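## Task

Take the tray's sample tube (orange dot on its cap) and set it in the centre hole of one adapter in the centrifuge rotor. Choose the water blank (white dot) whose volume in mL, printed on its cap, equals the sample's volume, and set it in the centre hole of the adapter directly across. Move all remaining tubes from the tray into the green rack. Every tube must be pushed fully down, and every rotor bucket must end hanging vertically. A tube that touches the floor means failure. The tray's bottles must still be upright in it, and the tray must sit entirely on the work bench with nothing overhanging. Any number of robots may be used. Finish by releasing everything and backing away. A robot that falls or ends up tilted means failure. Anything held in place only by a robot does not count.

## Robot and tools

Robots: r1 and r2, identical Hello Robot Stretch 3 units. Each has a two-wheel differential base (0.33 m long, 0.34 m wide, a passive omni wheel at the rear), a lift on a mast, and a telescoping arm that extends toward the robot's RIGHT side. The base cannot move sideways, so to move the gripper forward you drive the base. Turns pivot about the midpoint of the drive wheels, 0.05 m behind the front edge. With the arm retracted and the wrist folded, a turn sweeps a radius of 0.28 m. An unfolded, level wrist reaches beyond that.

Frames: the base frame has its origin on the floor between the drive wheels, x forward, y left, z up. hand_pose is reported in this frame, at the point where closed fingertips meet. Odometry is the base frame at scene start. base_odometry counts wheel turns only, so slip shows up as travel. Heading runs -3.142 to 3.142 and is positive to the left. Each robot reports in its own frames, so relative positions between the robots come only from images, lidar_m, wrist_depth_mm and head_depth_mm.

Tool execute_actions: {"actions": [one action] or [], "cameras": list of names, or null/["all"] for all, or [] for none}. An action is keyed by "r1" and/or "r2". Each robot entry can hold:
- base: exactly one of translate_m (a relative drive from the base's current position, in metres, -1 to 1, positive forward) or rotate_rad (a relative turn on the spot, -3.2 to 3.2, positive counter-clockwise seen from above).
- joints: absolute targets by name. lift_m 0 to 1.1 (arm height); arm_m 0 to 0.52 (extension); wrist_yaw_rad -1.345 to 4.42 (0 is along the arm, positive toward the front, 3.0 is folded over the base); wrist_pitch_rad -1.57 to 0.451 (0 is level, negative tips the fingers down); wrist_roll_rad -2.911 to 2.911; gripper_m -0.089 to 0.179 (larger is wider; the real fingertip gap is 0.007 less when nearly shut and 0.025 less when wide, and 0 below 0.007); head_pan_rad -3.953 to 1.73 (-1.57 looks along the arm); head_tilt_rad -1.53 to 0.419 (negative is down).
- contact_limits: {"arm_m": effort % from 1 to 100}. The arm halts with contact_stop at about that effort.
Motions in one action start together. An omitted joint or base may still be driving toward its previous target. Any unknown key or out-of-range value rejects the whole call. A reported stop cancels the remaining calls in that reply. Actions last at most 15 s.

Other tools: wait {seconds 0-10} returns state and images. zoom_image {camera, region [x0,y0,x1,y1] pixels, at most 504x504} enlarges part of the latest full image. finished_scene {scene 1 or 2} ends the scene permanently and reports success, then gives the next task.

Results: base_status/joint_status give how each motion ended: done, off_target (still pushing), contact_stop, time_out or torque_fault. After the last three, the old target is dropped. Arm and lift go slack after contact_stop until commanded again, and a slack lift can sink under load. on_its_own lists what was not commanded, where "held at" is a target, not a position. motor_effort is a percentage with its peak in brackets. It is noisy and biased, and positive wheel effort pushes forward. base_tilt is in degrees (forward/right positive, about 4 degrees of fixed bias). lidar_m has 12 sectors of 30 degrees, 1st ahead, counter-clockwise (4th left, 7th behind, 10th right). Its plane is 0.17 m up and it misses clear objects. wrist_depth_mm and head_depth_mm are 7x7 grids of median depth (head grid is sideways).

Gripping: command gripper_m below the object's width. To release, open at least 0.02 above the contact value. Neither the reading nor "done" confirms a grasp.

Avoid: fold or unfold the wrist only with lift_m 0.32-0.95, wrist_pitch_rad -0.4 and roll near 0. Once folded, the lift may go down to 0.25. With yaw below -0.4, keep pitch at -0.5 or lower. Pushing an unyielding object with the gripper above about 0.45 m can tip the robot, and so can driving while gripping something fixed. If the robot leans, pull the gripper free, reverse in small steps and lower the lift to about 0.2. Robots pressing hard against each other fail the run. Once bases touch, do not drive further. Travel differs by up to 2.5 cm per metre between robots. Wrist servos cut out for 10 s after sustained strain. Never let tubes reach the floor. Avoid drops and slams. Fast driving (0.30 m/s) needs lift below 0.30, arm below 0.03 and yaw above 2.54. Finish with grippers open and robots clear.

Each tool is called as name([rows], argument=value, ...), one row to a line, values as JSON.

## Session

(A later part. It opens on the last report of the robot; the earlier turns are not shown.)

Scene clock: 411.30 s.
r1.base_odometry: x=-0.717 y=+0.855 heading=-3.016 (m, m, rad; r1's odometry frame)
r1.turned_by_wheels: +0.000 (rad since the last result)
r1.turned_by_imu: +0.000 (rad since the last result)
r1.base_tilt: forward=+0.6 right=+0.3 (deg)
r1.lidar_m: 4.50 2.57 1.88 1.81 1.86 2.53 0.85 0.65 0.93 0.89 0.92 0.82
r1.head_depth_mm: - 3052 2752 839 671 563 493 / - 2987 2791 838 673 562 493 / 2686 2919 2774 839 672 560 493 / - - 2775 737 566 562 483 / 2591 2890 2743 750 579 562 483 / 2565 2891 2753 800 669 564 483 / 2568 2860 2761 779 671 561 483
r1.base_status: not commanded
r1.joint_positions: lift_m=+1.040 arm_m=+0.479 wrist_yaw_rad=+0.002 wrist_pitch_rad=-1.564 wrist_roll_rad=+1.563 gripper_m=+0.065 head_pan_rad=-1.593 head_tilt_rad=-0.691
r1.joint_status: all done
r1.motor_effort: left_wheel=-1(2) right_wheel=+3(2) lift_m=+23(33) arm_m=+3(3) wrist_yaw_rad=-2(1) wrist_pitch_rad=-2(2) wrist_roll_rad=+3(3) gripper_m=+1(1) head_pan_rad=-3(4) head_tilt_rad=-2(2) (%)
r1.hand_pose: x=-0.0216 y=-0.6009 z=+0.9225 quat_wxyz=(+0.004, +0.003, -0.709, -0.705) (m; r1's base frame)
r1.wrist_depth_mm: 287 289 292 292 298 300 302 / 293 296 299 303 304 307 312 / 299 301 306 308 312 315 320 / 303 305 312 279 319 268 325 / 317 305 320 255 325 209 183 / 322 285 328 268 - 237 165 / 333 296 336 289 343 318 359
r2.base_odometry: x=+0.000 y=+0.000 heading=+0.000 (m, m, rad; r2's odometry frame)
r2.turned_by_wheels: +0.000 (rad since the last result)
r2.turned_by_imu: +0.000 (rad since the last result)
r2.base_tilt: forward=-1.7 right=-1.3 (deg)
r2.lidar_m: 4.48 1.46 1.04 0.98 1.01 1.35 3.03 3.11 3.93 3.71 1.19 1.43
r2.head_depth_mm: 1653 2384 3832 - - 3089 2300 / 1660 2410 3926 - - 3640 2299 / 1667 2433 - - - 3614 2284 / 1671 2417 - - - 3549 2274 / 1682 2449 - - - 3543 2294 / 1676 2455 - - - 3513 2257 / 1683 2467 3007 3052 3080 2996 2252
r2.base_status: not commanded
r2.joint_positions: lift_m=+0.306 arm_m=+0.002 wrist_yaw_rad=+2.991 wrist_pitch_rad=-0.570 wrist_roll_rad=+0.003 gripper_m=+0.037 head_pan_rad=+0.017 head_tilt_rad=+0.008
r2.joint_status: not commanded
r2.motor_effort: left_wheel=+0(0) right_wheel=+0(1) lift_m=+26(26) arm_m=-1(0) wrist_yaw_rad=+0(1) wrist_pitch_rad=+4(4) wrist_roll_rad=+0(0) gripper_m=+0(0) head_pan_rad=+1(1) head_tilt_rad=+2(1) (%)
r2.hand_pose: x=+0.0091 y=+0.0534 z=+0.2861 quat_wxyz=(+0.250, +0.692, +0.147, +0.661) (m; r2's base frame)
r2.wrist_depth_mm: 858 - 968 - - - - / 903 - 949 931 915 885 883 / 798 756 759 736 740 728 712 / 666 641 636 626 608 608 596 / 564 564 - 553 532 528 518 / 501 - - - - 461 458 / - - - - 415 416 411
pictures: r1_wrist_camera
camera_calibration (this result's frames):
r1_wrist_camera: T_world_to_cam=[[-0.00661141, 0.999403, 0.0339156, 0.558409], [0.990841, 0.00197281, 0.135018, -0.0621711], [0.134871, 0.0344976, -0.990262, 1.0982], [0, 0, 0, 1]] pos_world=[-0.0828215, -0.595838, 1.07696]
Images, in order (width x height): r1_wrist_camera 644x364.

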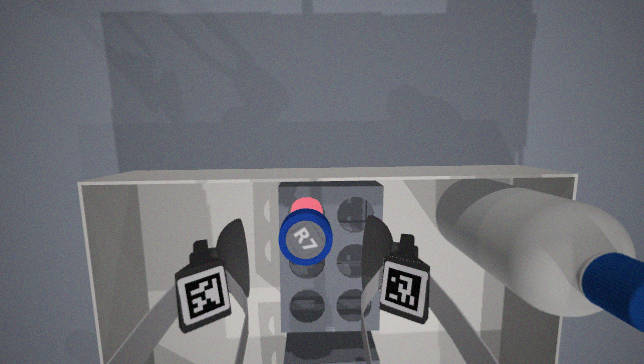

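execute_actions([
  {"r1":{"base":{"translate_m":0.007}}},
], cameras=[])

execute_actions([
  {"r1":{"joints":{"lift_m":0.995}}},
], cameras=["r1_wrist_camera"])

execute_actions([
  {"r1":{"joints":{"gripper_m":0.0}}},
], cameras=[])

execute_actions([
  {"r1":{"joints":{"lift_m":1.1}}},
], cameras=[])

execute_actions([
  {"r1":{"base":{"translate_m":0.07}}},
], cameras=[])

execute_actions([
  {"r1":{"base":{"translate_m":0.35},"joints":{"arm_m":0.423}}},
], cameras=[])

execute_actions([
  {"r1":{"base":{"translate_m":0.132},"joints":{"wrist_roll_rad":0,"lift_m":1.05}}},
], cameras=["r1_head_camera","r1_wrist_camera"])

zoom_image(camera="r1_head_camera", region=[340,200,580,380])

Scene clock: 421.93 s.
r1.base_odometry: x=-0.723 y=+0.854 heading=-3.016 (m, m, rad; r1's odometry frame)
r1.turned_by_wheels: +0.000 (rad since the last result)
r1.turned_by_imu: -0.001 (rad since the last result)
r1.base_tilt: forward=+0.5 right=+0.2 (deg)
r1.lidar_m: 4.49 2.57 1.88 1.80 1.86 2.52 0.86 0.65 0.93 0.89 0.92 0.82
r1.head_depth_mm: - 3059 2761 841 672 561 493 / - 2998 2725 841 672 562 494 / 2690 2909 2752 842 675 562 483 / - - 2800 741 566 561 485 / 2574 2915 2776 746 584 562 482 / 2601 2915 2769 779 669 563 483 / 2551 2846 2768 782 669 563 483
r1.base_status: done
r1.joint_positions: lift_m=+1.040 arm_m=+0.479 wrist_yaw_rad=+0.002 wrist_pitch_rad=-1.564 wrist_roll_rad=+1.563 gripper_m=+0.065 head_pan_rad=-1.593 head_tilt_rad=-0.691
r1.joint_status: not commanded
r1.motor_effort: left_wheel=-2(4) right_wheel=+2(9) lift_m=+23(23) arm_m=+4(4) wrist_yaw_rad=+0(2) wrist_pitch_rad=-1(2) wrist_roll_rad=+3(3) gripper_m=+0(1) head_pan_rad=-3(3) head_tilt_rad=-4(2) (%)
r1.hand_pose: x=-0.0216 y=-0.6009 z=+0.9225 quat_wxyz=(+0.004, +0.003, -0.709, -0.705) (m; r1's base frame)
r1.wrist_depth_mm: 285 288 290 294 299 300 303 / 292 298 296 298 303 307 313 / 301 304 304 308 313 317 319 / 308 304 311 253 314 269 326 / 314 308 320 259 324 206 180 / 322 286 328 268 - 316 171 / 333 294 335 288 343 317 354
r2.base_odometry: x=+0.000 y=+0.000 heading=+0.000 (m, m, rad; r2's odometry frame)
r2.turned_by_wheels: +0.000 (rad since the last result)
r2.turned_by_imu: +0.001 (rad since the last result)
r2.base_tilt: forward=-1.6 right=-1.3 (deg)
r2.lidar_m: 4.49 1.46 1.03 0.99 1.01 1.35 3.03 3.14 3.91 3.70 1.18 1.43
r2.head_depth_mm: 1654 2394 3919 - - 3101 2306 / 1649 2403 3916 - - 3610 2293 / 1671 2398 - - - 3573 2299 / 1685 2422 - - - 3581 2269 / 1681 2453 - - - 3523 2264 / 1679 2464 - - - 3542 2262 / 1689 2473 3015 3036 3042 3039 2232
r2.base_status: not commanded
r2.joint_positions: lift_m=+0.306 arm_m=+0.002 wrist_yaw_rad=+2.991 wrist_pitch_rad=-0.570 wrist_roll_rad=+0.003 gripper_m=+0.037 head_pan_rad=+0.017 head_tilt_rad=+0.008
r2.joint_status: not commanded
r2.motor_effort: left_wheel=+0(0) right_wheel=-1(0) lift_m=+26(26) arm_m=-1(1) wrist_yaw_rad=-1(0) wrist_pitch_rad=+4(4) wrist_roll_rad=+0(0) gripper_m=+0(0) head_pan_rad=+1(1) head_tilt_rad=+2(1) (%)
r2.hand_pose: x=+0.0091 y=+0.0534 z=+0.2861 quat_wxyz=(+0.250, +0.692, +0.147, +0.661) (m; r2's base frame)
r2.wrist_depth_mm: 845 - 952 - - - - / 923 - 936 905 900 890 865 / 799 751 748 758 735 733 714 / 663 655 628 634 614 605 588 / 557 551 - 560 543 527 512 / 496 - - - - 465 454 / - - - - 419 419 408
pictures: none
No camera images: the call's "cameras" was empty. Leave "cameras" out to get every camera's image.

Scene clock: 423.17 s.
r1.base_odometry: x=-0.723 y=+0.854 heading=-3.016 (m, m, rad; r1's odometry frame)
r1.turned_by_wheels: +0.000 (rad since the last result)
r1.turned_by_imu: +0.000 (rad since the last result)
r1.base_tilt: forward=+0.5 right=+0.3 (deg)
r1.lidar_m: 4.49 2.57 1.88 1.80 1.86 2.52 0.85 0.65 0.92 0.89 0.92 0.82
r1.head_depth_mm: 2662 - 1055 841 676 562 492 / 2617 - 2775 837 673 562 493 / 2530 2972 2613 842 671 561 484 / 2514 - 2631 723 565 561 482 / 2599 2845 2735 749 582 563 482 / 2599 2873 2727 781 672 562 483 / 2556 2814 2749 783 670 560 482
r1.base_status: not commanded
r1.joint_positions: lift_m=+0.995 arm_m=+0.479 wrist_yaw_rad=+0.002 wrist_pitch_rad=-1.564 wrist_roll_rad=+1.563 gripper_m=+0.065 head_pan_rad=-1.593 head_tilt_rad=-0.691
r1.joint_status: all done
r1.motor_effort: left_wheel=-2(2) right_wheel=+2(2) lift_m=+23(26) arm_m=+3(3) wrist_yaw_rad=-1(1) wrist_pitch_rad=-2(1) wrist_roll_rad=+3(2) gripper_m=+1(1) head_pan_rad=-3(4) head_tilt_rad=-3(2) (%)
r1.hand_pose: x=-0.0216 y=-0.6009 z=+0.8776 quat_wxyz=(+0.004, +0.003, -0.709, -0.705) (m; r1's base frame)
r1.wrist_depth_mm: 246 247 250 252 257 258 259 / 251 251 256 258 263 261 266 / 256 256 260 264 268 271 272 / 225 260 266 220 271 237 204 / 212 266 270 159 279 206 152 / 224 274 282 218 - 287 144 / 235 282 289 227 294 294 160
r2.base_odometry: x=+0.000 y=+0.000 heading=+0.000 (m, m, rad; r2's odometry frame)
r2.turned_by_wheels: +0.000 (rad since the last result)
r2.turned_by_imu: +0.000 (rad since the last result)
r2.base_tilt: forward=-1.7 right=-1.3 (deg)
r2.lidar_m: 4.47 1.46 1.04 0.99 1.01 1.35 3.03 3.13 3.89 3.71 1.19 1.42
r2.head_depth_mm: 1656 2409 3868 - - 3134 2316 / 1651 2399 3869 - - 3629 2297 / 1667 2432 - - - 3568 2285 / 1671 2435 - - - 3588 2265 / 1681 2451 - - - 3521 2274 / 1679 2446 - - - 3455 2270 / 1690 2471 3033 3076 3095 3018 2250
r2.base_status: not commanded
r2.joint_positions: lift_m=+0.306 arm_m=+0.002 wrist_yaw_rad=+2.991 wrist_pitch_rad=-0.570 wrist_roll_rad=+0.003 gripper_m=+0.037 head_pan_rad=+0.017 head_tilt_rad=+0.008
r2.joint_status: not commanded
r2.motor_effort: left_wheel=+0(0) right_wheel=+0(0) lift_m=+26(26) arm_m=-1(1) wrist_yaw_rad=+1(1) wrist_pitch_rad=+4(4) wrist_roll_rad=+0(0) gripper_m=+0(0) head_pan_rad=+1(1) head_tilt_rad=+2(3) (%)
r2.hand_pose: x=+0.0091 y=+0.0534 z=+0.2861 quat_wxyz=(+0.250, +0.692, +0.147, +0.661) (m; r2's base frame)
r2.wrist_depth_mm: 861 - 924 - - - - / 914 - 928 914 921 890 857 / 794 744 757 735 738 726 710 / 655 650 625 630 604 607 596 / 569 556 - 553 548 520 517 / 490 - - - - 463 459 / - - - - 419 413 403
pictures: r1_wrist_camera
camera_calibration (this result's frames):
r1_wrist_camera: T_world_to_cam=[[-0.00659856, 0.999403, 0.0339155, 0.559936], [0.990841, 0.00196009, 0.135018, -0.0561039], [0.134871, 0.0344958, -0.990262, 1.05364], [0, 0, 0, 1]] pos_world=[-0.0828214, -0.595838, 1.03197]
Images, in order (width x height): r1_wrist_camera 644x364.

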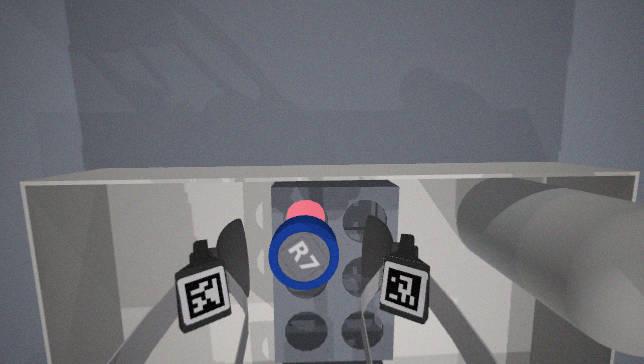

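Scene clock: 424.30 s.
r1.base_odometry: x=-0.723 y=+0.854 heading=-3.016 (m, m, rad; r1's odometry frame)
r1.turned_by_wheels: +0.000 (rad since the last result)
r1.turned_by_imu: +0.000 (rad since the last result)
r1.base_tilt: forward=+0.6 right=+0.2 (deg)
r1.lidar_m: 4.48 2.57 1.88 1.81 1.86 2.53 0.85 0.65 0.93 0.89 0.92 0.82
r1.head_depth_mm: 2690 - 1068 838 674 561 493 / 2594 - 2758 835 670 561 494 / 2600 3019 2645 839 673 560 484 / 2527 - 2656 740 565 563 482 / 2568 2882 2778 747 582 562 484 / 2563 2862 2760 781 673 563 484 / 2526 2833 2796 778 669 561 484
r1.base_status: not commanded
r1.joint_positions: lift_m=+0.995 arm_m=+0.479 wrist_yaw_rad=+0.002 wrist_pitch_rad=-1.564 wrist_roll_rad=+1.563 gripper_m=+0.001 head_pan_rad=-1.593 head_tilt_rad=-0.691
r1.joint_status: all done
r1.motor_effort: left_wheel=-2(2) right_wheel=+2(2) lift_m=+23(23) arm_m=+3(4) wrist_yaw_rad=-2(1) wrist_pitch_rad=-2(2) wrist_roll_rad=+3(3) gripper_m=-11(86) head_pan_rad=-3(3) head_tilt_rad=-4(1) (%)
r1.hand_pose: x=-0.0216 y=-0.6009 z=+0.8776 quat_wxyz=(+0.004, +0.003, -0.709, -0.705) (m; r1's base frame)
r1.wrist_depth_mm: 244 246 250 251 254 257 261 / 249 254 257 259 260 264 268 / 255 259 263 264 268 269 272 / 224 262 264 221 271 237 205 / 213 268 271 149 278 205 151 / 223 274 - 151 284 287 144 / 234 279 287 229 291 296 160
r2.base_odometry: x=+0.000 y=+0.000 heading=+0.000 (m, m, rad; r2's odometry frame)
r2.turned_by_wheels: +0.000 (rad since the last result)
r2.turned_by_imu: +0.000 (rad since the last result)
r2.base_tilt: forward=-1.7 right=-1.3 (deg)
r2.lidar_m: 4.47 1.46 1.04 0.99 1.01 1.35 3.02 3.12 3.93 3.69 1.19 1.43
r2.head_depth_mm: 1646 2398 3839 - - 3134 2312 / 1650 2391 3872 - - 3628 2295 / 1664 2420 - - - 3600 2280 / 1671 2447 - - - 3586 2284 / 1680 2446 - - - 3561 2284 / 1675 2452 - - - 3481 2254 / 1682 2470 3027 3013 3074 3036 2242
r2.base_status: not commanded
r2.joint_positions: lift_m=+0.306 arm_m=+0.002 wrist_yaw_rad=+2.991 wrist_pitch_rad=-0.570 wrist_roll_rad=+0.003 gripper_m=+0.037 head_pan_rad=+0.017 head_tilt_rad=+0.008
r2.joint_status: not commanded
r2.motor_effort: left_wheel=+0(0) right_wheel=+1(0) lift_m=+27(26) arm_m=-1(1) wrist_yaw_rad=+0(0) wrist_pitch_rad=+4(4) wrist_roll_rad=+0(1) gripper_m=+0(0) head_pan_rad=+1(1) head_tilt_rad=+3(3) (%)
r2.hand_pose: x=+0.0091 y=+0.0534 z=+0.2861 quat_wxyz=(+0.250, +0.692, +0.147, +0.661) (m; r2's base frame)
r2.wrist_depth_mm: 882 - 972 - - - - / 929 - 957 929 886 871 875 / 783 753 766 747 722 708 713 / 643 654 636 624 624 615 604 / 563 553 - 547 548 529 518 / 487 - - - - 464 457 / - - - - 414 412 405
pictures: none
No camera images: the call's "cameras" was empty. Leave "cameras" out to get every camera's image.

Scene clock: 426.10 s.
r1.base_odometry: x=-0.723 y=+0.854 heading=-3.016 (m, m, rad; r1's odometry frame)
r1.turned_by_wheels: +0.000 (rad since the last result)
r1.turned_by_imu: +0.000 (rad since the last result)
r1.base_tilt: forward=+0.5 right=+0.2 (deg)
r1.lidar_m: 4.49 2.57 1.88 1.80 1.86 2.53 0.86 0.65 0.93 0.89 0.92 0.82
r1.head_depth_mm: 2672 3031 2777 841 674 563 492 / 2642 2952 2780 840 672 564 493 / 2659 3035 2764 836 671 561 483 / - 2977 2842 739 565 561 483 / 2566 2931 2782 747 581 562 482 / 2560 2866 2735 779 671 561 483 / 2519 2853 2799 781 668 563 482
r1.base_status: not commanded
r1.joint_positions: lift_m=+1.100 arm_m=+0.479 wrist_yaw_rad=+0.002 wrist_pitch_rad=-1.564 wrist_roll_rad=+1.563 gripper_m=+0.001 head_pan_rad=-1.593 head_tilt_rad=-0.691
r1.joint_status: all done
r1.motor_effort: left_wheel=-2(2) right_wheel=+2(2) lift_m=+34(37) arm_m=+3(4) wrist_yaw_rad=-1(2) wrist_pitch_rad=-2(2) wrist_roll_rad=+3(3) gripper_m=-12(11) head_pan_rad=-3(3) head_tilt_rad=-3(2) (%)
r1.hand_pose: x=-0.0216 y=-0.6009 z=+0.9821 quat_wxyz=(+0.004, +0.003, -0.709, -0.705) (m; r1's base frame)
r1.wrist_depth_mm: 338 345 349 352 353 355 364 / 348 351 350 360 368 366 370 / 356 362 365 370 368 380 379 / 365 365 369 314 355 269 393 / 376 373 375 148 388 241 404 / 384 380 - 151 398 397 416 / 397 393 395 343 407 416 422
r2.base_odometry: x=+0.000 y=+0.000 heading=+0.000 (m, m, rad; r2's odometry frame)
r2.turned_by_wheels: +0.000 (rad since the last result)
r2.turned_by_imu: +0.000 (rad since the last result)
r2.base_tilt: forward=-1.7 right=-1.3 (deg)
r2.lidar_m: 4.47 1.46 1.04 0.99 1.01 1.34 3.04 3.11 3.92 3.70 1.18 1.43
r2.head_depth_mm: 1650 2392 3836 - - 3082 2310 / 1655 2398 3888 - - 3567 2308 / 1666 2411 - - - 3609 2279 / 1675 2430 - - - 3569 2289 / 1682 2448 - - - 3528 2281 / 1691 2451 - - - 3495 2248 / 1687 2470 2997 3021 3063 3013 2237
r2.base_status: not commanded
r2.joint_positions: lift_m=+0.306 arm_m=+0.002 wrist_yaw_rad=+2.991 wrist_pitch_rad=-0.570 wrist_roll_rad=+0.003 gripper_m=+0.037 head_pan_rad=+0.017 head_tilt_rad=+0.008
r2.joint_status: not commanded
r2.motor_effort: left_wheel=+0(0) right_wheel=+1(1) lift_m=+26(26) arm_m=-1(1) wrist_yaw_rad=+0(0) wrist_pitch_rad=+4(4) wrist_roll_rad=+0(0) gripper_m=+0(0) head_pan_rad=+1(1) head_tilt_rad=+4(3) (%)
r2.hand_pose: x=+0.0091 y=+0.0534 z=+0.2861 quat_wxyz=(+0.250, +0.692, +0.147, +0.661) (m; r2's base frame)
r2.wrist_depth_mm: 843 - 944 - - - - / 890 - 968 947 885 887 873 / 790 730 758 767 720 730 715 / 664 640 645 636 616 604 588 / 563 553 - 552 543 522 514 / 493 - - - - 459 460 / - - - - 416 410 413
pictures: none
No camera images: the call's "cameras" was empty. Leave "cameras" out to get every camera's image.

Scene clock: 427.87 s.
r1.base_odometry: x=-0.793 y=+0.845 heading=-3.016 (m, m, rad; r1's odometry frame)
r1.turned_by_wheels: +0.000 (rad since the last result)
r1.turned_by_imu: +0.000 (rad since the last result)
r1.base_tilt: forward=+0.5 right=+0.2 (deg)
r1.lidar_m: 4.41 2.58 1.88 1.80 1.86 2.53 0.90 0.72 0.93 0.89 0.92 0.75
r1.head_depth_mm: 2664 3039 2804 844 673 562 493 / 2643 2976 2753 838 673 561 493 / 2662 3025 2738 789 559 562 482 / - 3009 2842 736 650 563 483 / 2608 2901 2757 812 669 561 484 / 2555 2866 2763 775 671 562 483 / 2529 2809 2752 838 649 562 483
r1.base_status: done
r1.joint_positions: lift_m=+1.100 arm_m=+0.479 wrist_yaw_rad=+0.002 wrist_pitch_rad=-1.564 wrist_roll_rad=+1.563 gripper_m=+0.001 head_pan_rad=-1.593 head_tilt_rad=-0.691
r1.joint_status: not commanded
r1.motor_effort: left_wheel=-2(3) right_wheel=+2(9) lift_m=+34(34) arm_m=+3(3) wrist_yaw_rad=-1(1) wrist_pitch_rad=-2(2) wrist_roll_rad=+3(3) gripper_m=-13(12) head_pan_rad=-3(3) head_tilt_rad=-3(3) (%)
r1.hand_pose: x=-0.0216 y=-0.6009 z=+0.9821 quat_wxyz=(+0.004, +0.003, -0.709, -0.705) (m; r1's base frame)
r1.wrist_depth_mm: 336 344 348 346 356 359 358 / 349 353 356 355 363 366 373 / 361 353 361 306 366 229 375 / 364 363 369 313 374 309 391 / 377 373 378 149 386 389 401 / 382 383 - 152 398 399 413 / 395 395 334 340 400 405 426
r2.base_odometry: x=+0.000 y=+0.000 heading=+0.000 (m, m, rad; r2's odometry frame)
r2.turned_by_wheels: +0.000 (rad since the last result)
r2.turned_by_imu: +0.000 (rad since the last result)
r2.base_tilt: forward=-1.7 right=-1.4 (deg)
r2.lidar_m: 4.47 1.46 1.04 0.99 1.01 1.35 3.04 3.12 3.90 3.71 1.19 1.43
r2.head_depth_mm: 1650 2399 3878 - - 3075 2311 / 1656 2401 3903 - - 3630 2297 / 1675 2412 - - - 3583 2279 / 1675 2422 - - - 3553 2281 / 1680 2444 - - - 3532 2267 / 1686 2438 - - - 3485 2253 / 1694 2459 3037 3057 3062 3020 2239
r2.base_status: not commanded
r2.joint_positions: lift_m=+0.306 arm_m=+0.002 wrist_yaw_rad=+2.991 wrist_pitch_rad=-0.570 wrist_roll_rad=+0.003 gripper_m=+0.037 head_pan_rad=+0.017 head_tilt_rad=+0.008
r2.joint_status: not commanded
r2.motor_effort: left_wheel=+0(0) right_wheel=+1(1) lift_m=+26(26) arm_m=-1(1) wrist_yaw_rad=+1(1) wrist_pitch_rad=+4(4) wrist_roll_rad=+0(0) gripper_m=+0(1) head_pan_rad=+1(1) head_tilt_rad=+2(2) (%)
r2.hand_pose: x=+0.0091 y=+0.0534 z=+0.2861 quat_wxyz=(+0.250, +0.692, +0.147, +0.661) (m; r2's base frame)
r2.wrist_depth_mm: 859 - 951 - - - - / 916 - 984 943 906 895 884 / 791 747 760 758 746 719 721 / 669 637 636 626 625 601 593 / 558 567 - 558 540 522 525 / 494 - - - - 462 455 / - - - - 416 411 409
pictures: none
No camera images: the call's "cameras" was empty. Leave "cameras" out to get every camera's image.

Scene clock: 432.87 s.
r1.base_odometry: x=-1.140 y=+0.801 heading=-3.016 (m, m, rad; r1's odometry frame)
r1.turned_by_wheels: +0.000 (rad since the last result)
r1.turned_by_imu: -0.001 (rad since the last result)
r1.base_tilt: forward=+0.5 right=+0.3 (deg)
r1.lidar_m: 4.08 2.61 1.89 1.81 1.87 2.53 1.06 1.06 0.92 0.88 0.91 0.43
r1.head_depth_mm: 2631 2981 2784 832 671 562 494 / 2659 2993 883 776 653 561 482 / 2679 3025 2771 839 672 561 483 / - 3049 2777 816 673 561 481 / 2550 2944 2797 838 671 561 483 / 2550 2851 2725 810 673 563 484 / 2543 2850 2751 786 672 561 483
r1.base_status: done
r1.joint_positions: lift_m=+1.100 arm_m=+0.423 wrist_yaw_rad=+0.002 wrist_pitch_rad=-1.564 wrist_roll_rad=+1.563 gripper_m=+0.001 head_pan_rad=-1.593 head_tilt_rad=-0.691
r1.joint_status: all done
r1.motor_effort: left_wheel=-1(3) right_wheel=+2(8) lift_m=+34(34) arm_m=-3(3) wrist_yaw_rad=-1(1) wrist_pitch_rad=-2(2) wrist_roll_rad=+2(3) gripper_m=-11(11) head_pan_rad=-3(4) head_tilt_rad=-4(2) (%)
r1.hand_pose: x=-0.0216 y=-0.5455 z=+0.9821 quat_wxyz=(+0.004, +0.003, -0.709, -0.705) (m; r1's base frame)
r1.wrist_depth_mm: 322 296 292 327 347 360 362 / 348 352 352 360 364 371 370 / 357 361 362 369 370 377 383 / 366 366 373 379 382 387 - / 375 379 382 149 392 394 - / 383 388 - 151 402 406 - / 397 392 402 370 411 418 -
r2.base_odometry: x=+0.000 y=+0.000 heading=+0.000 (m, m, rad; r2's odometry frame)
r2.turned_by_wheels: +0.000 (rad since the last result)
r2.turned_by_imu: +0.001 (rad since the last result)
r2.base_tilt: forward=-1.8 right=-1.5 (deg)
r2.lidar_m: 4.48 1.46 1.04 0.99 1.01 1.35 3.04 3.14 3.93 3.72 1.19 1.43
r2.head_depth_mm: 1640 2390 3843 - - 3122 2323 / 1661 2391 3898 - - 3605 2295 / 1671 2405 - - - 3587 2279 / 1679 2428 - - - 3566 2293 / 1679 2447 - - - 3517 2275 / 1673 2452 - - - 3539 2260 / 1688 2472 2994 3060 3110 2990 2237
r2.base_status: not commanded
r2.joint_positions: lift_m=+0.306 arm_m=+0.002 wrist_yaw_rad=+2.991 wrist_pitch_rad=-0.570 wrist_roll_rad=+0.003 gripper_m=+0.037 head_pan_rad=+0.017 head_tilt_rad=+0.008
r2.joint_status: not commanded
r2.motor_effort: left_wheel=+0(0) right_wheel=+1(0) lift_m=+27(26) arm_m=-2(1) wrist_yaw_rad=+0(0) wrist_pitch_rad=+4(4) wrist_roll_rad=+0(0) gripper_m=+1(0) head_pan_rad=+1(1) head_tilt_rad=+1(2) (%)
r2.hand_pose: x=+0.0091 y=+0.0534 z=+0.2861 quat_wxyz=(+0.250, +0.692, +0.147, +0.661) (m; r2's base frame)
r2.wrist_depth_mm: 857 - 957 - - - - / 938 - 950 918 915 898 861 / 805 771 742 741 723 727 702 / 649 640 641 639 620 592 581 / 563 555 - 557 543 522 511 / 492 - - - - 468 456 / - - - - 416 412 407
pictures: none
No camera images: the call's "cameras" was empty. Leave "cameras" out to get every camera's image.

Scene clock: 435.50 s.
r1.base_odometry: x=-1.271 y=+0.785 heading=-3.016 (m, m, rad; r1's odometry frame)
r1.turned_by_wheels: +0.000 (rad since the last result)
r1.turned_by_imu: -0.001 (rad since the last result)
r1.base_tilt: forward=+0.5 right=+0.3 (deg)
r1.lidar_m: 3.95 2.60 1.86 1.81 1.87 2.53 1.19 1.27 0.92 0.88 0.33 0.32
r1.head_depth_mm: - 3034 2757 807 672 561 483 / 2724 2952 2741 841 674 561 483 / - 2919 2751 838 674 561 484 / - - 2654 718 676 560 481 / 2541 2907 2746 717 670 561 481 / 2569 2876 2772 839 674 561 482 / 2524 2826 2768 839 672 564 484
r1.base_status: done
r1.joint_positions: lift_m=+1.050 arm_m=+0.423 wrist_yaw_rad=+0.002 wrist_pitch_rad=-1.564 wrist_roll_rad=+0.007 gripper_m=+0.001 head_pan_rad=-1.593 head_tilt_rad=-0.691
r1.joint_status: all done
r1.motor_effort: left_wheel=-2(3) right_wheel=+2(9) lift_m=+23(28) arm_m=-3(3) wrist_yaw_rad=-1(1) wrist_pitch_rad=-2(1) wrist_roll_rad=-2(3) gripper_m=-12(11) head_pan_rad=-3(4) head_tilt_rad=-3(3) (%)
r1.hand_pose: x=-0.0217 y=-0.5457 z=+0.9325 quat_wxyz=(+0.500, +0.497, -0.503, -0.500) (m; r1's base frame)
r1.wrist_depth_mm: 296 297 300 306 307 312 303 / 302 307 306 314 317 321 304 / 309 312 314 316 323 329 305 / 316 319 263 266 332 337 310 / 322 324 272 148 339 346 310 / 331 335 - 152 349 352 314 / 337 342 351 352 358 364 334
r2.base_odometry: x=+0.000 y=+0.000 heading=+0.000 (m, m, rad; r2's odometry frame)
r2.turned_by_wheels: +0.000 (rad since the last result)
r2.turned_by_imu: +0.001 (rad since the last result)
r2.base_tilt: forward=-1.7 right=-1.4 (deg)
r2.lidar_m: 4.47 1.46 1.04 0.99 1.01 1.35 3.03 3.13 3.91 3.70 1.19 1.43
r2.head_depth_mm: 1657 2379 3837 - - 3112 2299 / 1661 2400 3910 - - 3616 2302 / 1664 2412 - - - 3573 2300 / 1675 2433 - - - 3564 2298 / 1678 2442 - - - 3556 2273 / 1679 2456 - - - 3501 2249 / 1692 2483 3014 3053 3090 3016 2258
r2.base_status: not commanded
r2.joint_positions: lift_m=+0.306 arm_m=+0.002 wrist_yaw_rad=+2.991 wrist_pitch_rad=-0.570 wrist_roll_rad=+0.003 gripper_m=+0.037 head_pan_rad=+0.017 head_tilt_rad=+0.008
r2.joint_status: not commanded
r2.motor_effort: left_wheel=+0(0) right_wheel=+1(0) lift_m=+26(26) arm_m=-1(0) wrist_yaw_rad=+1(0) wrist_pitch_rad=+4(4) wrist_roll_rad=+0(0) gripper_m=+0(0) head_pan_rad=+1(0) head_tilt_rad=+3(1) (%)
r2.hand_pose: x=+0.0091 y=+0.0534 z=+0.2861 quat_wxyz=(+0.250, +0.692, +0.147, +0.661) (m; r2's base frame)
r2.wrist_depth_mm: 871 - 934 - - - - / 933 - 951 925 913 875 865 / 791 764 766 765 727 714 697 / 657 660 629 640 629 589 597 / 565 554 - 554 551 526 511 / 497 - - - - 448 455 / - - - - 413 408 407
pictures: r1_head_camera (sideways: a quarter turn clockwise sets it upright), r1_wrist_camera
camera_calibration (this result's frames):
r1_head_camera: T_world_to_cam=[[0.0212243, 0.642728, -0.7658, 1.01948], [0.998804, -0.0473823, -0.0120855, 0.00256028], [-0.0440531, -0.764627, -0.642965, 0.79694], [0, 0, 0, 1]] pos_world=[0.0109127, -0.0457634, 1.29315]
r1_wrist_camera: T_world_to_cam=[[-0.999154, 0.00886605, 0.0401626, -0.0649681], [0.0140358, 0.991371, 0.130329, 0.459609], [-0.0386605, 0.130782, -0.990657, 1.15535], [0, 0, 0, 1]] pos_world=[-0.0266975, -0.606167, 1.08727]
Images, in order (width x height): r1_head_camera 896x504, r1_wrist_camera 644x364.

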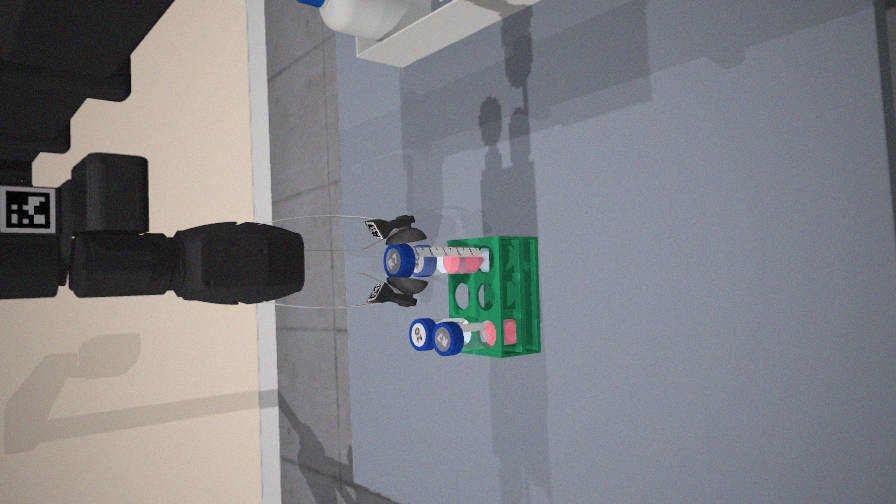

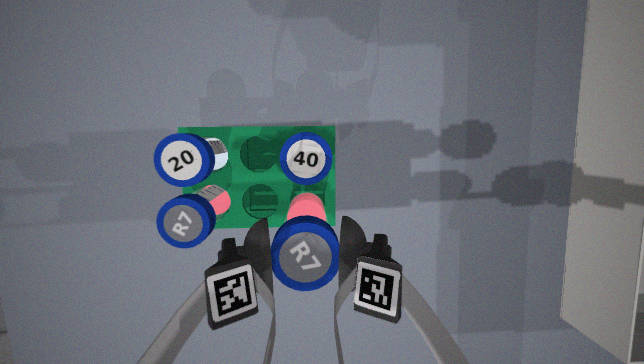

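Region (340, 200, 580, 380) of r1_head_camera's 896x504 image, scaled by 2.100, with more detail than that image has; it fills the top 378 rows of this view, and the rest is white.

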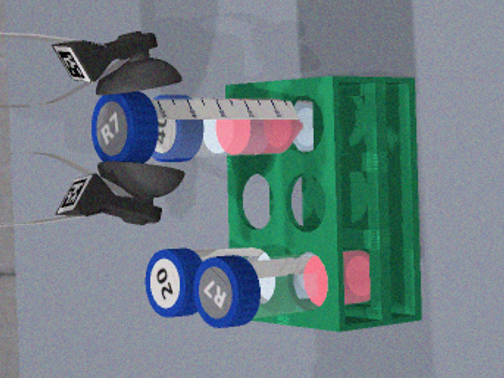

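Aligned.

execute_actions([
  {"r1":{"joints":{"lift_m":0.992}}},
], cameras=["r1_head_camera"])

execute_actions([
  {"r1":{"joints":{"gripper_m":0.06}}},
], cameras=["r1_wrist_camera"])

execute_actions([
  {"r1":{"joints":{"lift_m":1.1}}},
], cameras=[])

execute_actions([
  {"r1":{"joints":{"arm_m":0.0}}},
], cameras=["r1_head_camera","r1_nav_camera"])

Scene clock: 441.43 s.
r1.base_odometry: x=-1.271 y=+0.785 heading=-3.016 (m, m, rad; r1's odometry frame)
r1.turned_by_wheels: +0.000 (rad since the last result)
r1.turned_by_imu: -0.001 (rad since the last result)
r1.base_tilt: forward=+0.5 right=+0.2 (deg)
r1.lidar_m: 3.94 2.61 1.87 1.81 1.87 2.53 1.19 1.27 0.92 0.88 0.33 0.32
r1.head_depth_mm: 2683 - 974 799 671 562 483 / 2564 - 2786 839 672 561 482 / 2508 3058 2734 840 672 562 483 / 2546 - 996 704 671 562 483 / 2577 2919 2785 717 675 561 483 / 2571 2872 2789 840 670 561 484 / 2528 2897 2777 839 673 562 483
r1.base_status: not commanded
r1.joint_positions: lift_m=+0.992 arm_m=+0.423 wrist_yaw_rad=+0.002 wrist_pitch_rad=-1.564 wrist_roll_rad=+0.007 gripper_m=+0.001 head_pan_rad=-1.593 head_tilt_rad=-0.691
r1.joint_status: all done
r1.motor_effort: left_wheel=-1(2) right_wheel=+2(2) lift_m=+23(22) arm_m=-4(4) wrist_yaw_rad=-1(1) wrist_pitch_rad=-2(1) wrist_roll_rad=-2(2) gripper_m=-11(12) head_pan_rad=-4(3) head_tilt_rad=-2(2) (%)
r1.hand_pose: x=-0.0217 y=-0.5457 z=+0.8745 quat_wxyz=(+0.500, +0.497, -0.503, -0.500) (m; r1's base frame)
r1.wrist_depth_mm: 241 244 248 251 253 256 259 / 248 250 252 255 259 262 267 / 252 252 254 260 267 268 272 / 256 142 206 145 269 276 280 / 265 147 217 148 276 281 285 / 271 275 - 152 288 290 291 / 275 281 285 289 294 297 300
r2.base_odometry: x=+0.000 y=+0.000 heading=+0.000 (m, m, rad; r2's odometry frame)
r2.turned_by_wheels: +0.000 (rad since the last result)
r2.turned_by_imu: +0.001 (rad since the last result)
r2.base_tilt: forward=-1.6 right=-1.3 (deg)
r2.lidar_m: 4.50 1.46 1.04 0.99 1.01 1.35 3.03 3.13 3.94 3.71 1.19 1.43
r2.head_depth_mm: 1654 2399 3819 - - 3116 2287 / 1654 2421 3906 - - 3651 2295 / 1661 2414 - - - 3628 2283 / 1669 2435 - - - 3615 2284 / 1670 2468 - - - 3576 2272 / 1689 2454 - - - 3498 2248 / 1687 2464 3023 3056 3095 3020 2234
r2.base_status: not commanded
r2.joint_positions: lift_m=+0.306 arm_m=+0.002 wrist_yaw_rad=+2.991 wrist_pitch_rad=-0.570 wrist_roll_rad=+0.003 gripper_m=+0.037 head_pan_rad=+0.017 head_tilt_rad=+0.008
r2.joint_status: not commanded
r2.motor_effort: left_wheel=+0(0) right_wheel=+0(0) lift_m=+26(26) arm_m=-1(1) wrist_yaw_rad=+1(1) wrist_pitch_rad=+4(4) wrist_roll_rad=+0(0) gripper_m=+0(1) head_pan_rad=+1(1) head_tilt_rad=+0(1) (%)
r2.hand_pose: x=+0.0091 y=+0.0534 z=+0.2861 quat_wxyz=(+0.250, +0.692, +0.147, +0.661) (m; r2's base frame)
r2.wrist_depth_mm: 838 - 963 - - - - / 913 - 958 925 895 869 873 / 794 740 769 743 745 732 708 / 681 658 634 637 615 606 606 / 563 562 - 561 550 520 518 / 494 - - - - 460 453 / - - - - 415 412 406
pictures: r1_head_camera (sideways: a quarter turn clockwise sets it upright)
camera_calibration (this result's frames):
r1_head_camera: T_world_to_cam=[[0.0212243, 0.642728, -0.7658, 1.01948], [0.998804, -0.0473823, -0.0120855, 0.00256028], [-0.0440531, -0.764628, -0.642965, 0.79694], [0, 0, 0, 1]] pos_world=[0.0109127, -0.0457634, 1.29315]
Images, in order (width x height): r1_head_camera 896x504.

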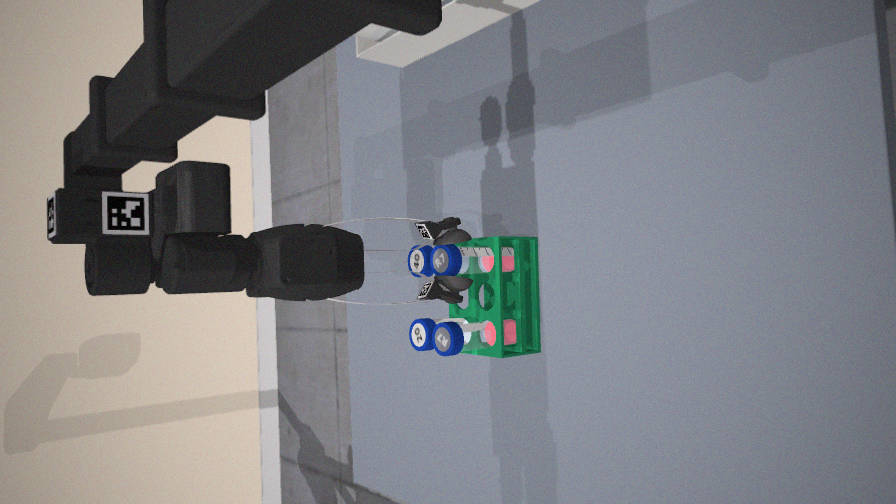

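Scene clock: 442.50 s.
r1.base_odometry: x=-1.271 y=+0.785 heading=-3.016 (m, m, rad; r1's odometry frame)
r1.turned_by_wheels: +0.000 (rad since the last result)
r1.turned_by_imu: +0.000 (rad since the last result)
r1.base_tilt: forward=+0.5 right=+0.2 (deg)
r1.lidar_m: 3.93 2.60 1.86 1.81 1.87 2.53 1.19 1.27 0.92 0.88 0.33 0.32
r1.head_depth_mm: 2682 - 979 802 674 562 484 / 2594 - 2781 837 674 561 482 / 2530 3024 2798 840 672 562 483 / 2549 - 1022 718 673 561 483 / 2581 2900 2761 711 671 562 483 / 2551 2846 2749 838 672 562 483 / 2501 2828 2792 842 672 562 483
r1.base_status: not commanded
r1.joint_positions: lift_m=+0.992 arm_m=+0.423 wrist_yaw_rad=+0.002 wrist_pitch_rad=-1.564 wrist_roll_rad=+0.007 gripper_m=+0.060 head_pan_rad=-1.593 head_tilt_rad=-0.691
r1.joint_status: all done
r1.motor_effort: left_wheel=-2(1) right_wheel=+2(2) lift_m=+23(23) arm_m=-4(3) wrist_yaw_rad=-1(1) wrist_pitch_rad=-2(2) wrist_roll_rad=-2(2) gripper_m=+0(79) head_pan_rad=-3(4) head_tilt_rad=-3(2) (%)
r1.hand_pose: x=-0.0217 y=-0.5457 z=+0.8745 quat_wxyz=(+0.500, +0.497, -0.503, -0.500) (m; r1's base frame)
r1.wrist_depth_mm: 242 243 246 250 252 257 260 / 248 250 251 254 259 261 267 / 252 253 254 260 265 266 273 / 258 141 206 145 272 275 279 / 264 147 217 150 278 283 284 / 268 269 280 281 285 290 292 / 276 281 286 290 292 297 299
r2.base_odometry: x=+0.000 y=+0.000 heading=+0.000 (m, m, rad; r2's odometry frame)
r2.turned_by_wheels: +0.000 (rad since the last result)
r2.turned_by_imu: +0.000 (rad since the last result)
r2.base_tilt: forward=-1.7 right=-1.3 (deg)
r2.lidar_m: 4.48 1.46 1.04 0.99 1.01 1.35 3.03 3.12 3.92 3.70 1.19 1.43
r2.head_depth_mm: 1659 2397 3899 - - 3090 2309 / 1661 2413 3889 - - 3624 2294 / 1669 2425 - - - 3573 2289 / 1670 2434 - - - 3574 2279 / 1676 2437 - - - 3560 2247 / 1683 2458 - - - 3497 2268 / 1694 2472 2978 3009 3061 3031 2240
r2.base_status: not commanded
r2.joint_positions: lift_m=+0.306 arm_m=+0.002 wrist_yaw_rad=+2.991 wrist_pitch_rad=-0.570 wrist_roll_rad=+0.003 gripper_m=+0.037 head_pan_rad=+0.017 head_tilt_rad=+0.008
r2.joint_status: not commanded
r2.motor_effort: left_wheel=+0(0) right_wheel=+0(0) lift_m=+26(26) arm_m=-1(1) wrist_yaw_rad=+0(2) wrist_pitch_rad=+4(4) wrist_roll_rad=+1(0) gripper_m=+0(0) head_pan_rad=+0(0) head_tilt_rad=+2(2) (%)
r2.hand_pose: x=+0.0091 y=+0.0534 z=+0.2861 quat_wxyz=(+0.250, +0.692, +0.147, +0.661) (m; r2's base frame)
r2.wrist_depth_mm: 887 - 946 - - - - / 936 - 973 941 921 890 896 / 801 764 760 733 728 731 703 / 654 649 652 612 610 605 602 / 571 552 - 555 542 523 521 / 494 - - - - 465 455 / - - - - 414 412 410
pictures: r1_wrist_camera
camera_calibration (this result's frames):
r1_wrist_camera: T_world_to_cam=[[-0.999154, 0.00886586, 0.0401626, -0.0626393], [0.0140356, 0.991371, 0.130329, 0.467166], [-0.0386605, 0.130782, -0.990657, 1.09791], [0, 0, 0, 1]] pos_world=[-0.0266975, -0.606167, 1.02928]
Images, in order (width x height): r1_wrist_camera 644x364.

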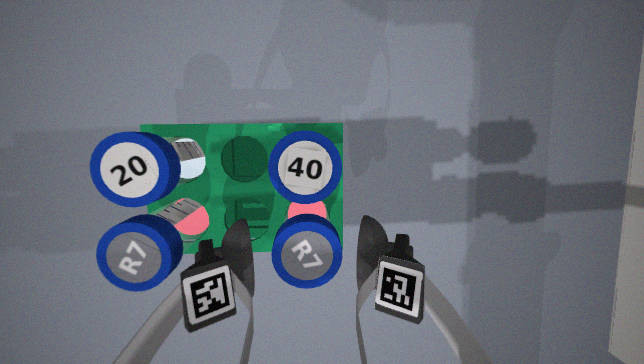

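Scene clock: 444.30 s.
r1.base_odometry: x=-1.271 y=+0.785 heading=-3.016 (m, m, rad; r1's odometry frame)
r1.turned_by_wheels: +0.000 (rad since the last result)
r1.turned_by_imu: +0.000 (rad since the last result)
r1.base_tilt: forward=+0.6 right=+0.2 (deg)
r1.lidar_m: 3.91 2.61 1.86 1.81 1.87 2.54 1.19 1.27 0.92 0.88 0.33 0.32
r1.head_depth_mm: 2658 3048 2759 805 674 562 483 / 2626 2941 2777 841 671 562 483 / 2709 2940 2762 838 672 563 483 / - - 2767 760 671 562 482 / 2575 2931 2829 731 673 562 483 / 2556 2868 2787 840 672 562 482 / 2509 2878 2803 841 675 562 484
r1.base_status: not commanded
r1.joint_positions: lift_m=+1.100 arm_m=+0.423 wrist_yaw_rad=+0.002 wrist_pitch_rad=-1.564 wrist_roll_rad=+0.007 gripper_m=+0.060 head_pan_rad=-1.593 head_tilt_rad=-0.691
r1.joint_status: all done
r1.motor_effort: left_wheel=-2(2) right_wheel=+2(2) lift_m=+34(34) arm_m=-4(4) wrist_yaw_rad=-1(1) wrist_pitch_rad=-2(2) wrist_roll_rad=-2(2) gripper_m=+1(1) head_pan_rad=-3(3) head_tilt_rad=-3(3) (%)
r1.hand_pose: x=-0.0217 y=-0.5457 z=+0.9821 quat_wxyz=(+0.500, +0.497, -0.503, -0.500) (m; r1's base frame)
r1.wrist_depth_mm: 339 342 352 353 358 360 318 / 348 348 352 361 366 371 354 / 355 359 347 364 371 379 325 / 365 367 314 325 383 386 357 / 376 377 382 386 393 398 398 / 385 385 392 398 399 406 372 / - 395 402 401 415 421 426
r2.base_odometry: x=+0.000 y=+0.000 heading=+0.000 (m, m, rad; r2's odometry frame)
r2.turned_by_wheels: +0.000 (rad since the last result)
r2.turned_by_imu: +0.000 (rad since the last result)
r2.base_tilt: forward=-1.7 right=-1.4 (deg)
r2.lidar_m: 4.48 1.46 1.04 0.99 1.01 1.35 3.03 3.12 3.92 3.71 1.19 1.43
r2.head_depth_mm: 1647 2384 3838 - - 3113 2311 / 1654 2421 3885 - - 3601 2295 / 1668 2413 - - - 3586 2297 / 1679 2431 - - - 3546 2279 / 1680 2450 - - - 3552 2258 / 1680 2465 - - - 3480 2264 / 1688 2484 3000 3051 3088 3034 2242
r2.base_status: not commanded
r2.joint_positions: lift_m=+0.306 arm_m=+0.002 wrist_yaw_rad=+2.991 wrist_pitch_rad=-0.570 wrist_roll_rad=+0.003 gripper_m=+0.037 head_pan_rad=+0.017 head_tilt_rad=+0.008
r2.joint_status: not commanded
r2.motor_effort: left_wheel=+0(0) right_wheel=+0(0) lift_m=+26(26) arm_m=-1(1) wrist_yaw_rad=-1(0) wrist_pitch_rad=+4(4) wrist_roll_rad=+0(0) gripper_m=+0(1) head_pan_rad=+1(1) head_tilt_rad=+1(1) (%)
r2.hand_pose: x=+0.0091 y=+0.0534 z=+0.2861 quat_wxyz=(+0.250, +0.692, +0.147, +0.661) (m; r2's base frame)
r2.wrist_depth_mm: 863 - 964 - - - - / 903 - 967 930 888 880 871 / 794 767 770 739 737 721 696 / 667 640 635 625 615 612 604 / 565 557 - 546 554 520 519 / 488 - - - - 457 458 / - - - - 413 411 408
pictures: none
No camera images: the call's "cameras" was empty. Leave "cameras" out to get every camera's image.

Scene clock: 448.60 s.
r1.base_odometry: x=-1.271 y=+0.785 heading=-3.016 (m, m, rad; r1's odometry frame)
r1.turned_by_wheels: +0.000 (rad since the last result)
r1.turned_by_imu: -0.001 (rad since the last result)
r1.base_tilt: forward=+0.5 right=+0.2 (deg)
r1.lidar_m: 3.93 2.61 1.86 1.81 1.87 2.53 1.19 1.27 0.92 0.88 0.33 0.32
r1.head_depth_mm: - - - - - - - / - - - - - - - / - - - - - - - / - 2821 - - - - - / 2621 2878 2788 720 674 560 493 / 2569 2835 2764 838 674 562 483 / 2548 2832 2781 838 675 561 483
r1.base_status: not commanded
r1.joint_positions: lift_m=+1.100 arm_m=+0.000 wrist_yaw_rad=+0.002 wrist_pitch_rad=-1.564 wrist_roll_rad=+0.005 gripper_m=+0.060 head_pan_rad=-1.593 head_tilt_rad=-0.692
r1.joint_status: all done
r1.motor_effort: left_wheel=-1(1) right_wheel=+2(2) lift_m=+33(33) arm_m=-4(4) wrist_yaw_rad=-1(1) wrist_pitch_rad=-2(2) wrist_roll_rad=-1(2) gripper_m=+2(0) head_pan_rad=-3(4) head_tilt_rad=-2(3) (%)
r1.hand_pose: x=-0.0217 y=-0.1227 z=+0.9821 quat_wxyz=(+0.501, +0.498, -0.502, -0.500) (m; r1's base frame)
r1.wrist_depth_mm: 340 344 350 350 358 363 369 / 350 353 357 362 365 370 374 / 355 361 365 370 - - - / - - - - - - - / - - - - - - - / - - - - - - - / - - - - - - -
r2.base_odometry: x=+0.000 y=+0.000 heading=+0.000 (m, m, rad; r2's odometry frame)
r2.turned_by_wheels: +0.000 (rad since the last result)
r2.turned_by_imu: +0.001 (rad since the last result)
r2.base_tilt: forward=-1.6 right=-1.4 (deg)
r2.lidar_m: 4.47 1.46 1.03 0.98 1.01 1.35 3.03 3.12 3.91 3.70 1.19 1.43
r2.head_depth_mm: 1649 2390 3804 - - 3128 2309 / 1665 2404 3895 - - 3642 2283 / 1663 2421 - - - 3559 2299 / 1664 2416 - - - 3600 2307 / 1685 2449 - - - 3538 2285 / 1688 2452 - - - 3506 2262 / 1684 2474 3019 3021 3057 3041 2244
r2.base_status: not commanded
r2.joint_positions: lift_m=+0.306 arm_m=+0.002 wrist_yaw_rad=+2.991 wrist_pitch_rad=-0.570 wrist_roll_rad=+0.003 gripper_m=+0.037 head_pan_rad=+0.017 head_tilt_rad=+0.008
r2.joint_status: not commanded
r2.motor_effort: left_wheel=+0(0) right_wheel=+0(0) lift_m=+26(26) arm_m=-1(0) wrist_yaw_rad=+1(1) wrist_pitch_rad=+4(4) wrist_roll_rad=+0(0) gripper_m=+0(0) head_pan_rad=+1(1) head_tilt_rad=+1(2) (%)
r2.hand_pose: x=+0.0091 y=+0.0534 z=+0.2861 quat_wxyz=(+0.250, +0.692, +0.147, +0.661) (m; r2's base frame)
r2.wrist_depth_mm: 899 - 938 - - - - / 914 - 964 961 888 870 868 / 815 736 780 756 749 718 699 / 653 659 620 625 611 608 592 / 559 556 - 554 545 521 515 / 496 - - - - 453 457 / - - - - 418 410 415
pictures: r1_head_camera (sideways: a quarter turn clockwise sets it upright), r1_nav_camera (sideways: a quarter turn counterclockwise sets it upright)
camera_calibration (this result's frames):
r1_head_camera: T_world_to_cam=[[0.0212449, 0.642755, -0.765777, 1.01945], [0.998802, -0.047413, -0.0120864, 0.00256146], [-0.0440763, -0.764603, -0.642992, 0.796976], [0, 0, 0, 1]] pos_world=[0.0109113, -0.0457632, 1.29315]
r1_nav_camera: T_world_to_cam=[[0.00829331, -0.635285, 0.772233, -0.961004], [-0.999953, -0.00140042, 0.00958682, 0.0482807], [-0.00500891, -0.772276, -0.635267, 0.781873], [0, 0, 0, 1]] pos_world=[0.0601647, -0.00662208, 1.23835]
Images, in order (width x height): r1_head_camera 896x504, r1_nav_camera 672x504.

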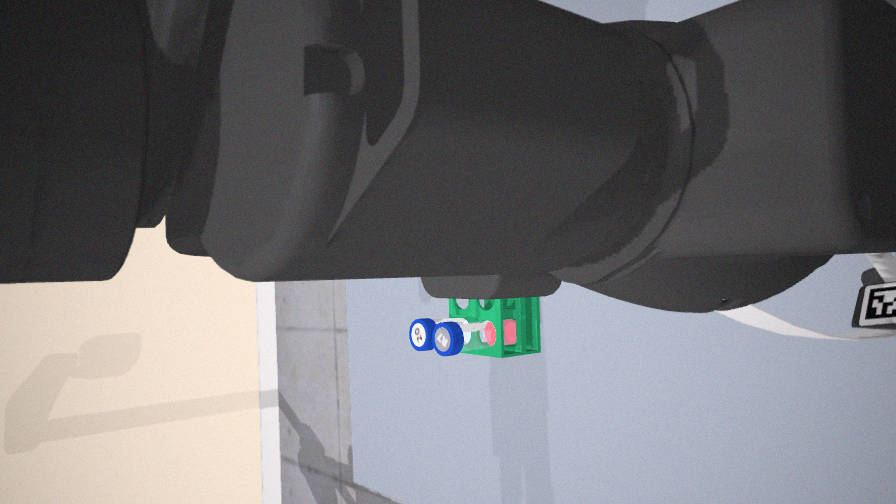

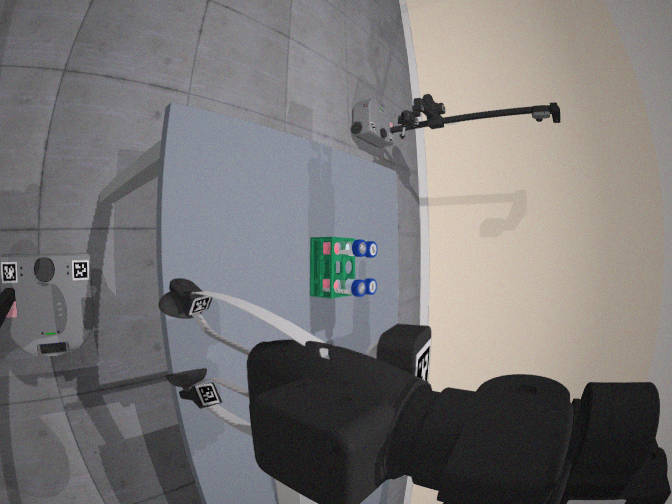

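finished_scene(scene=2)

The scene is finished: the task was done.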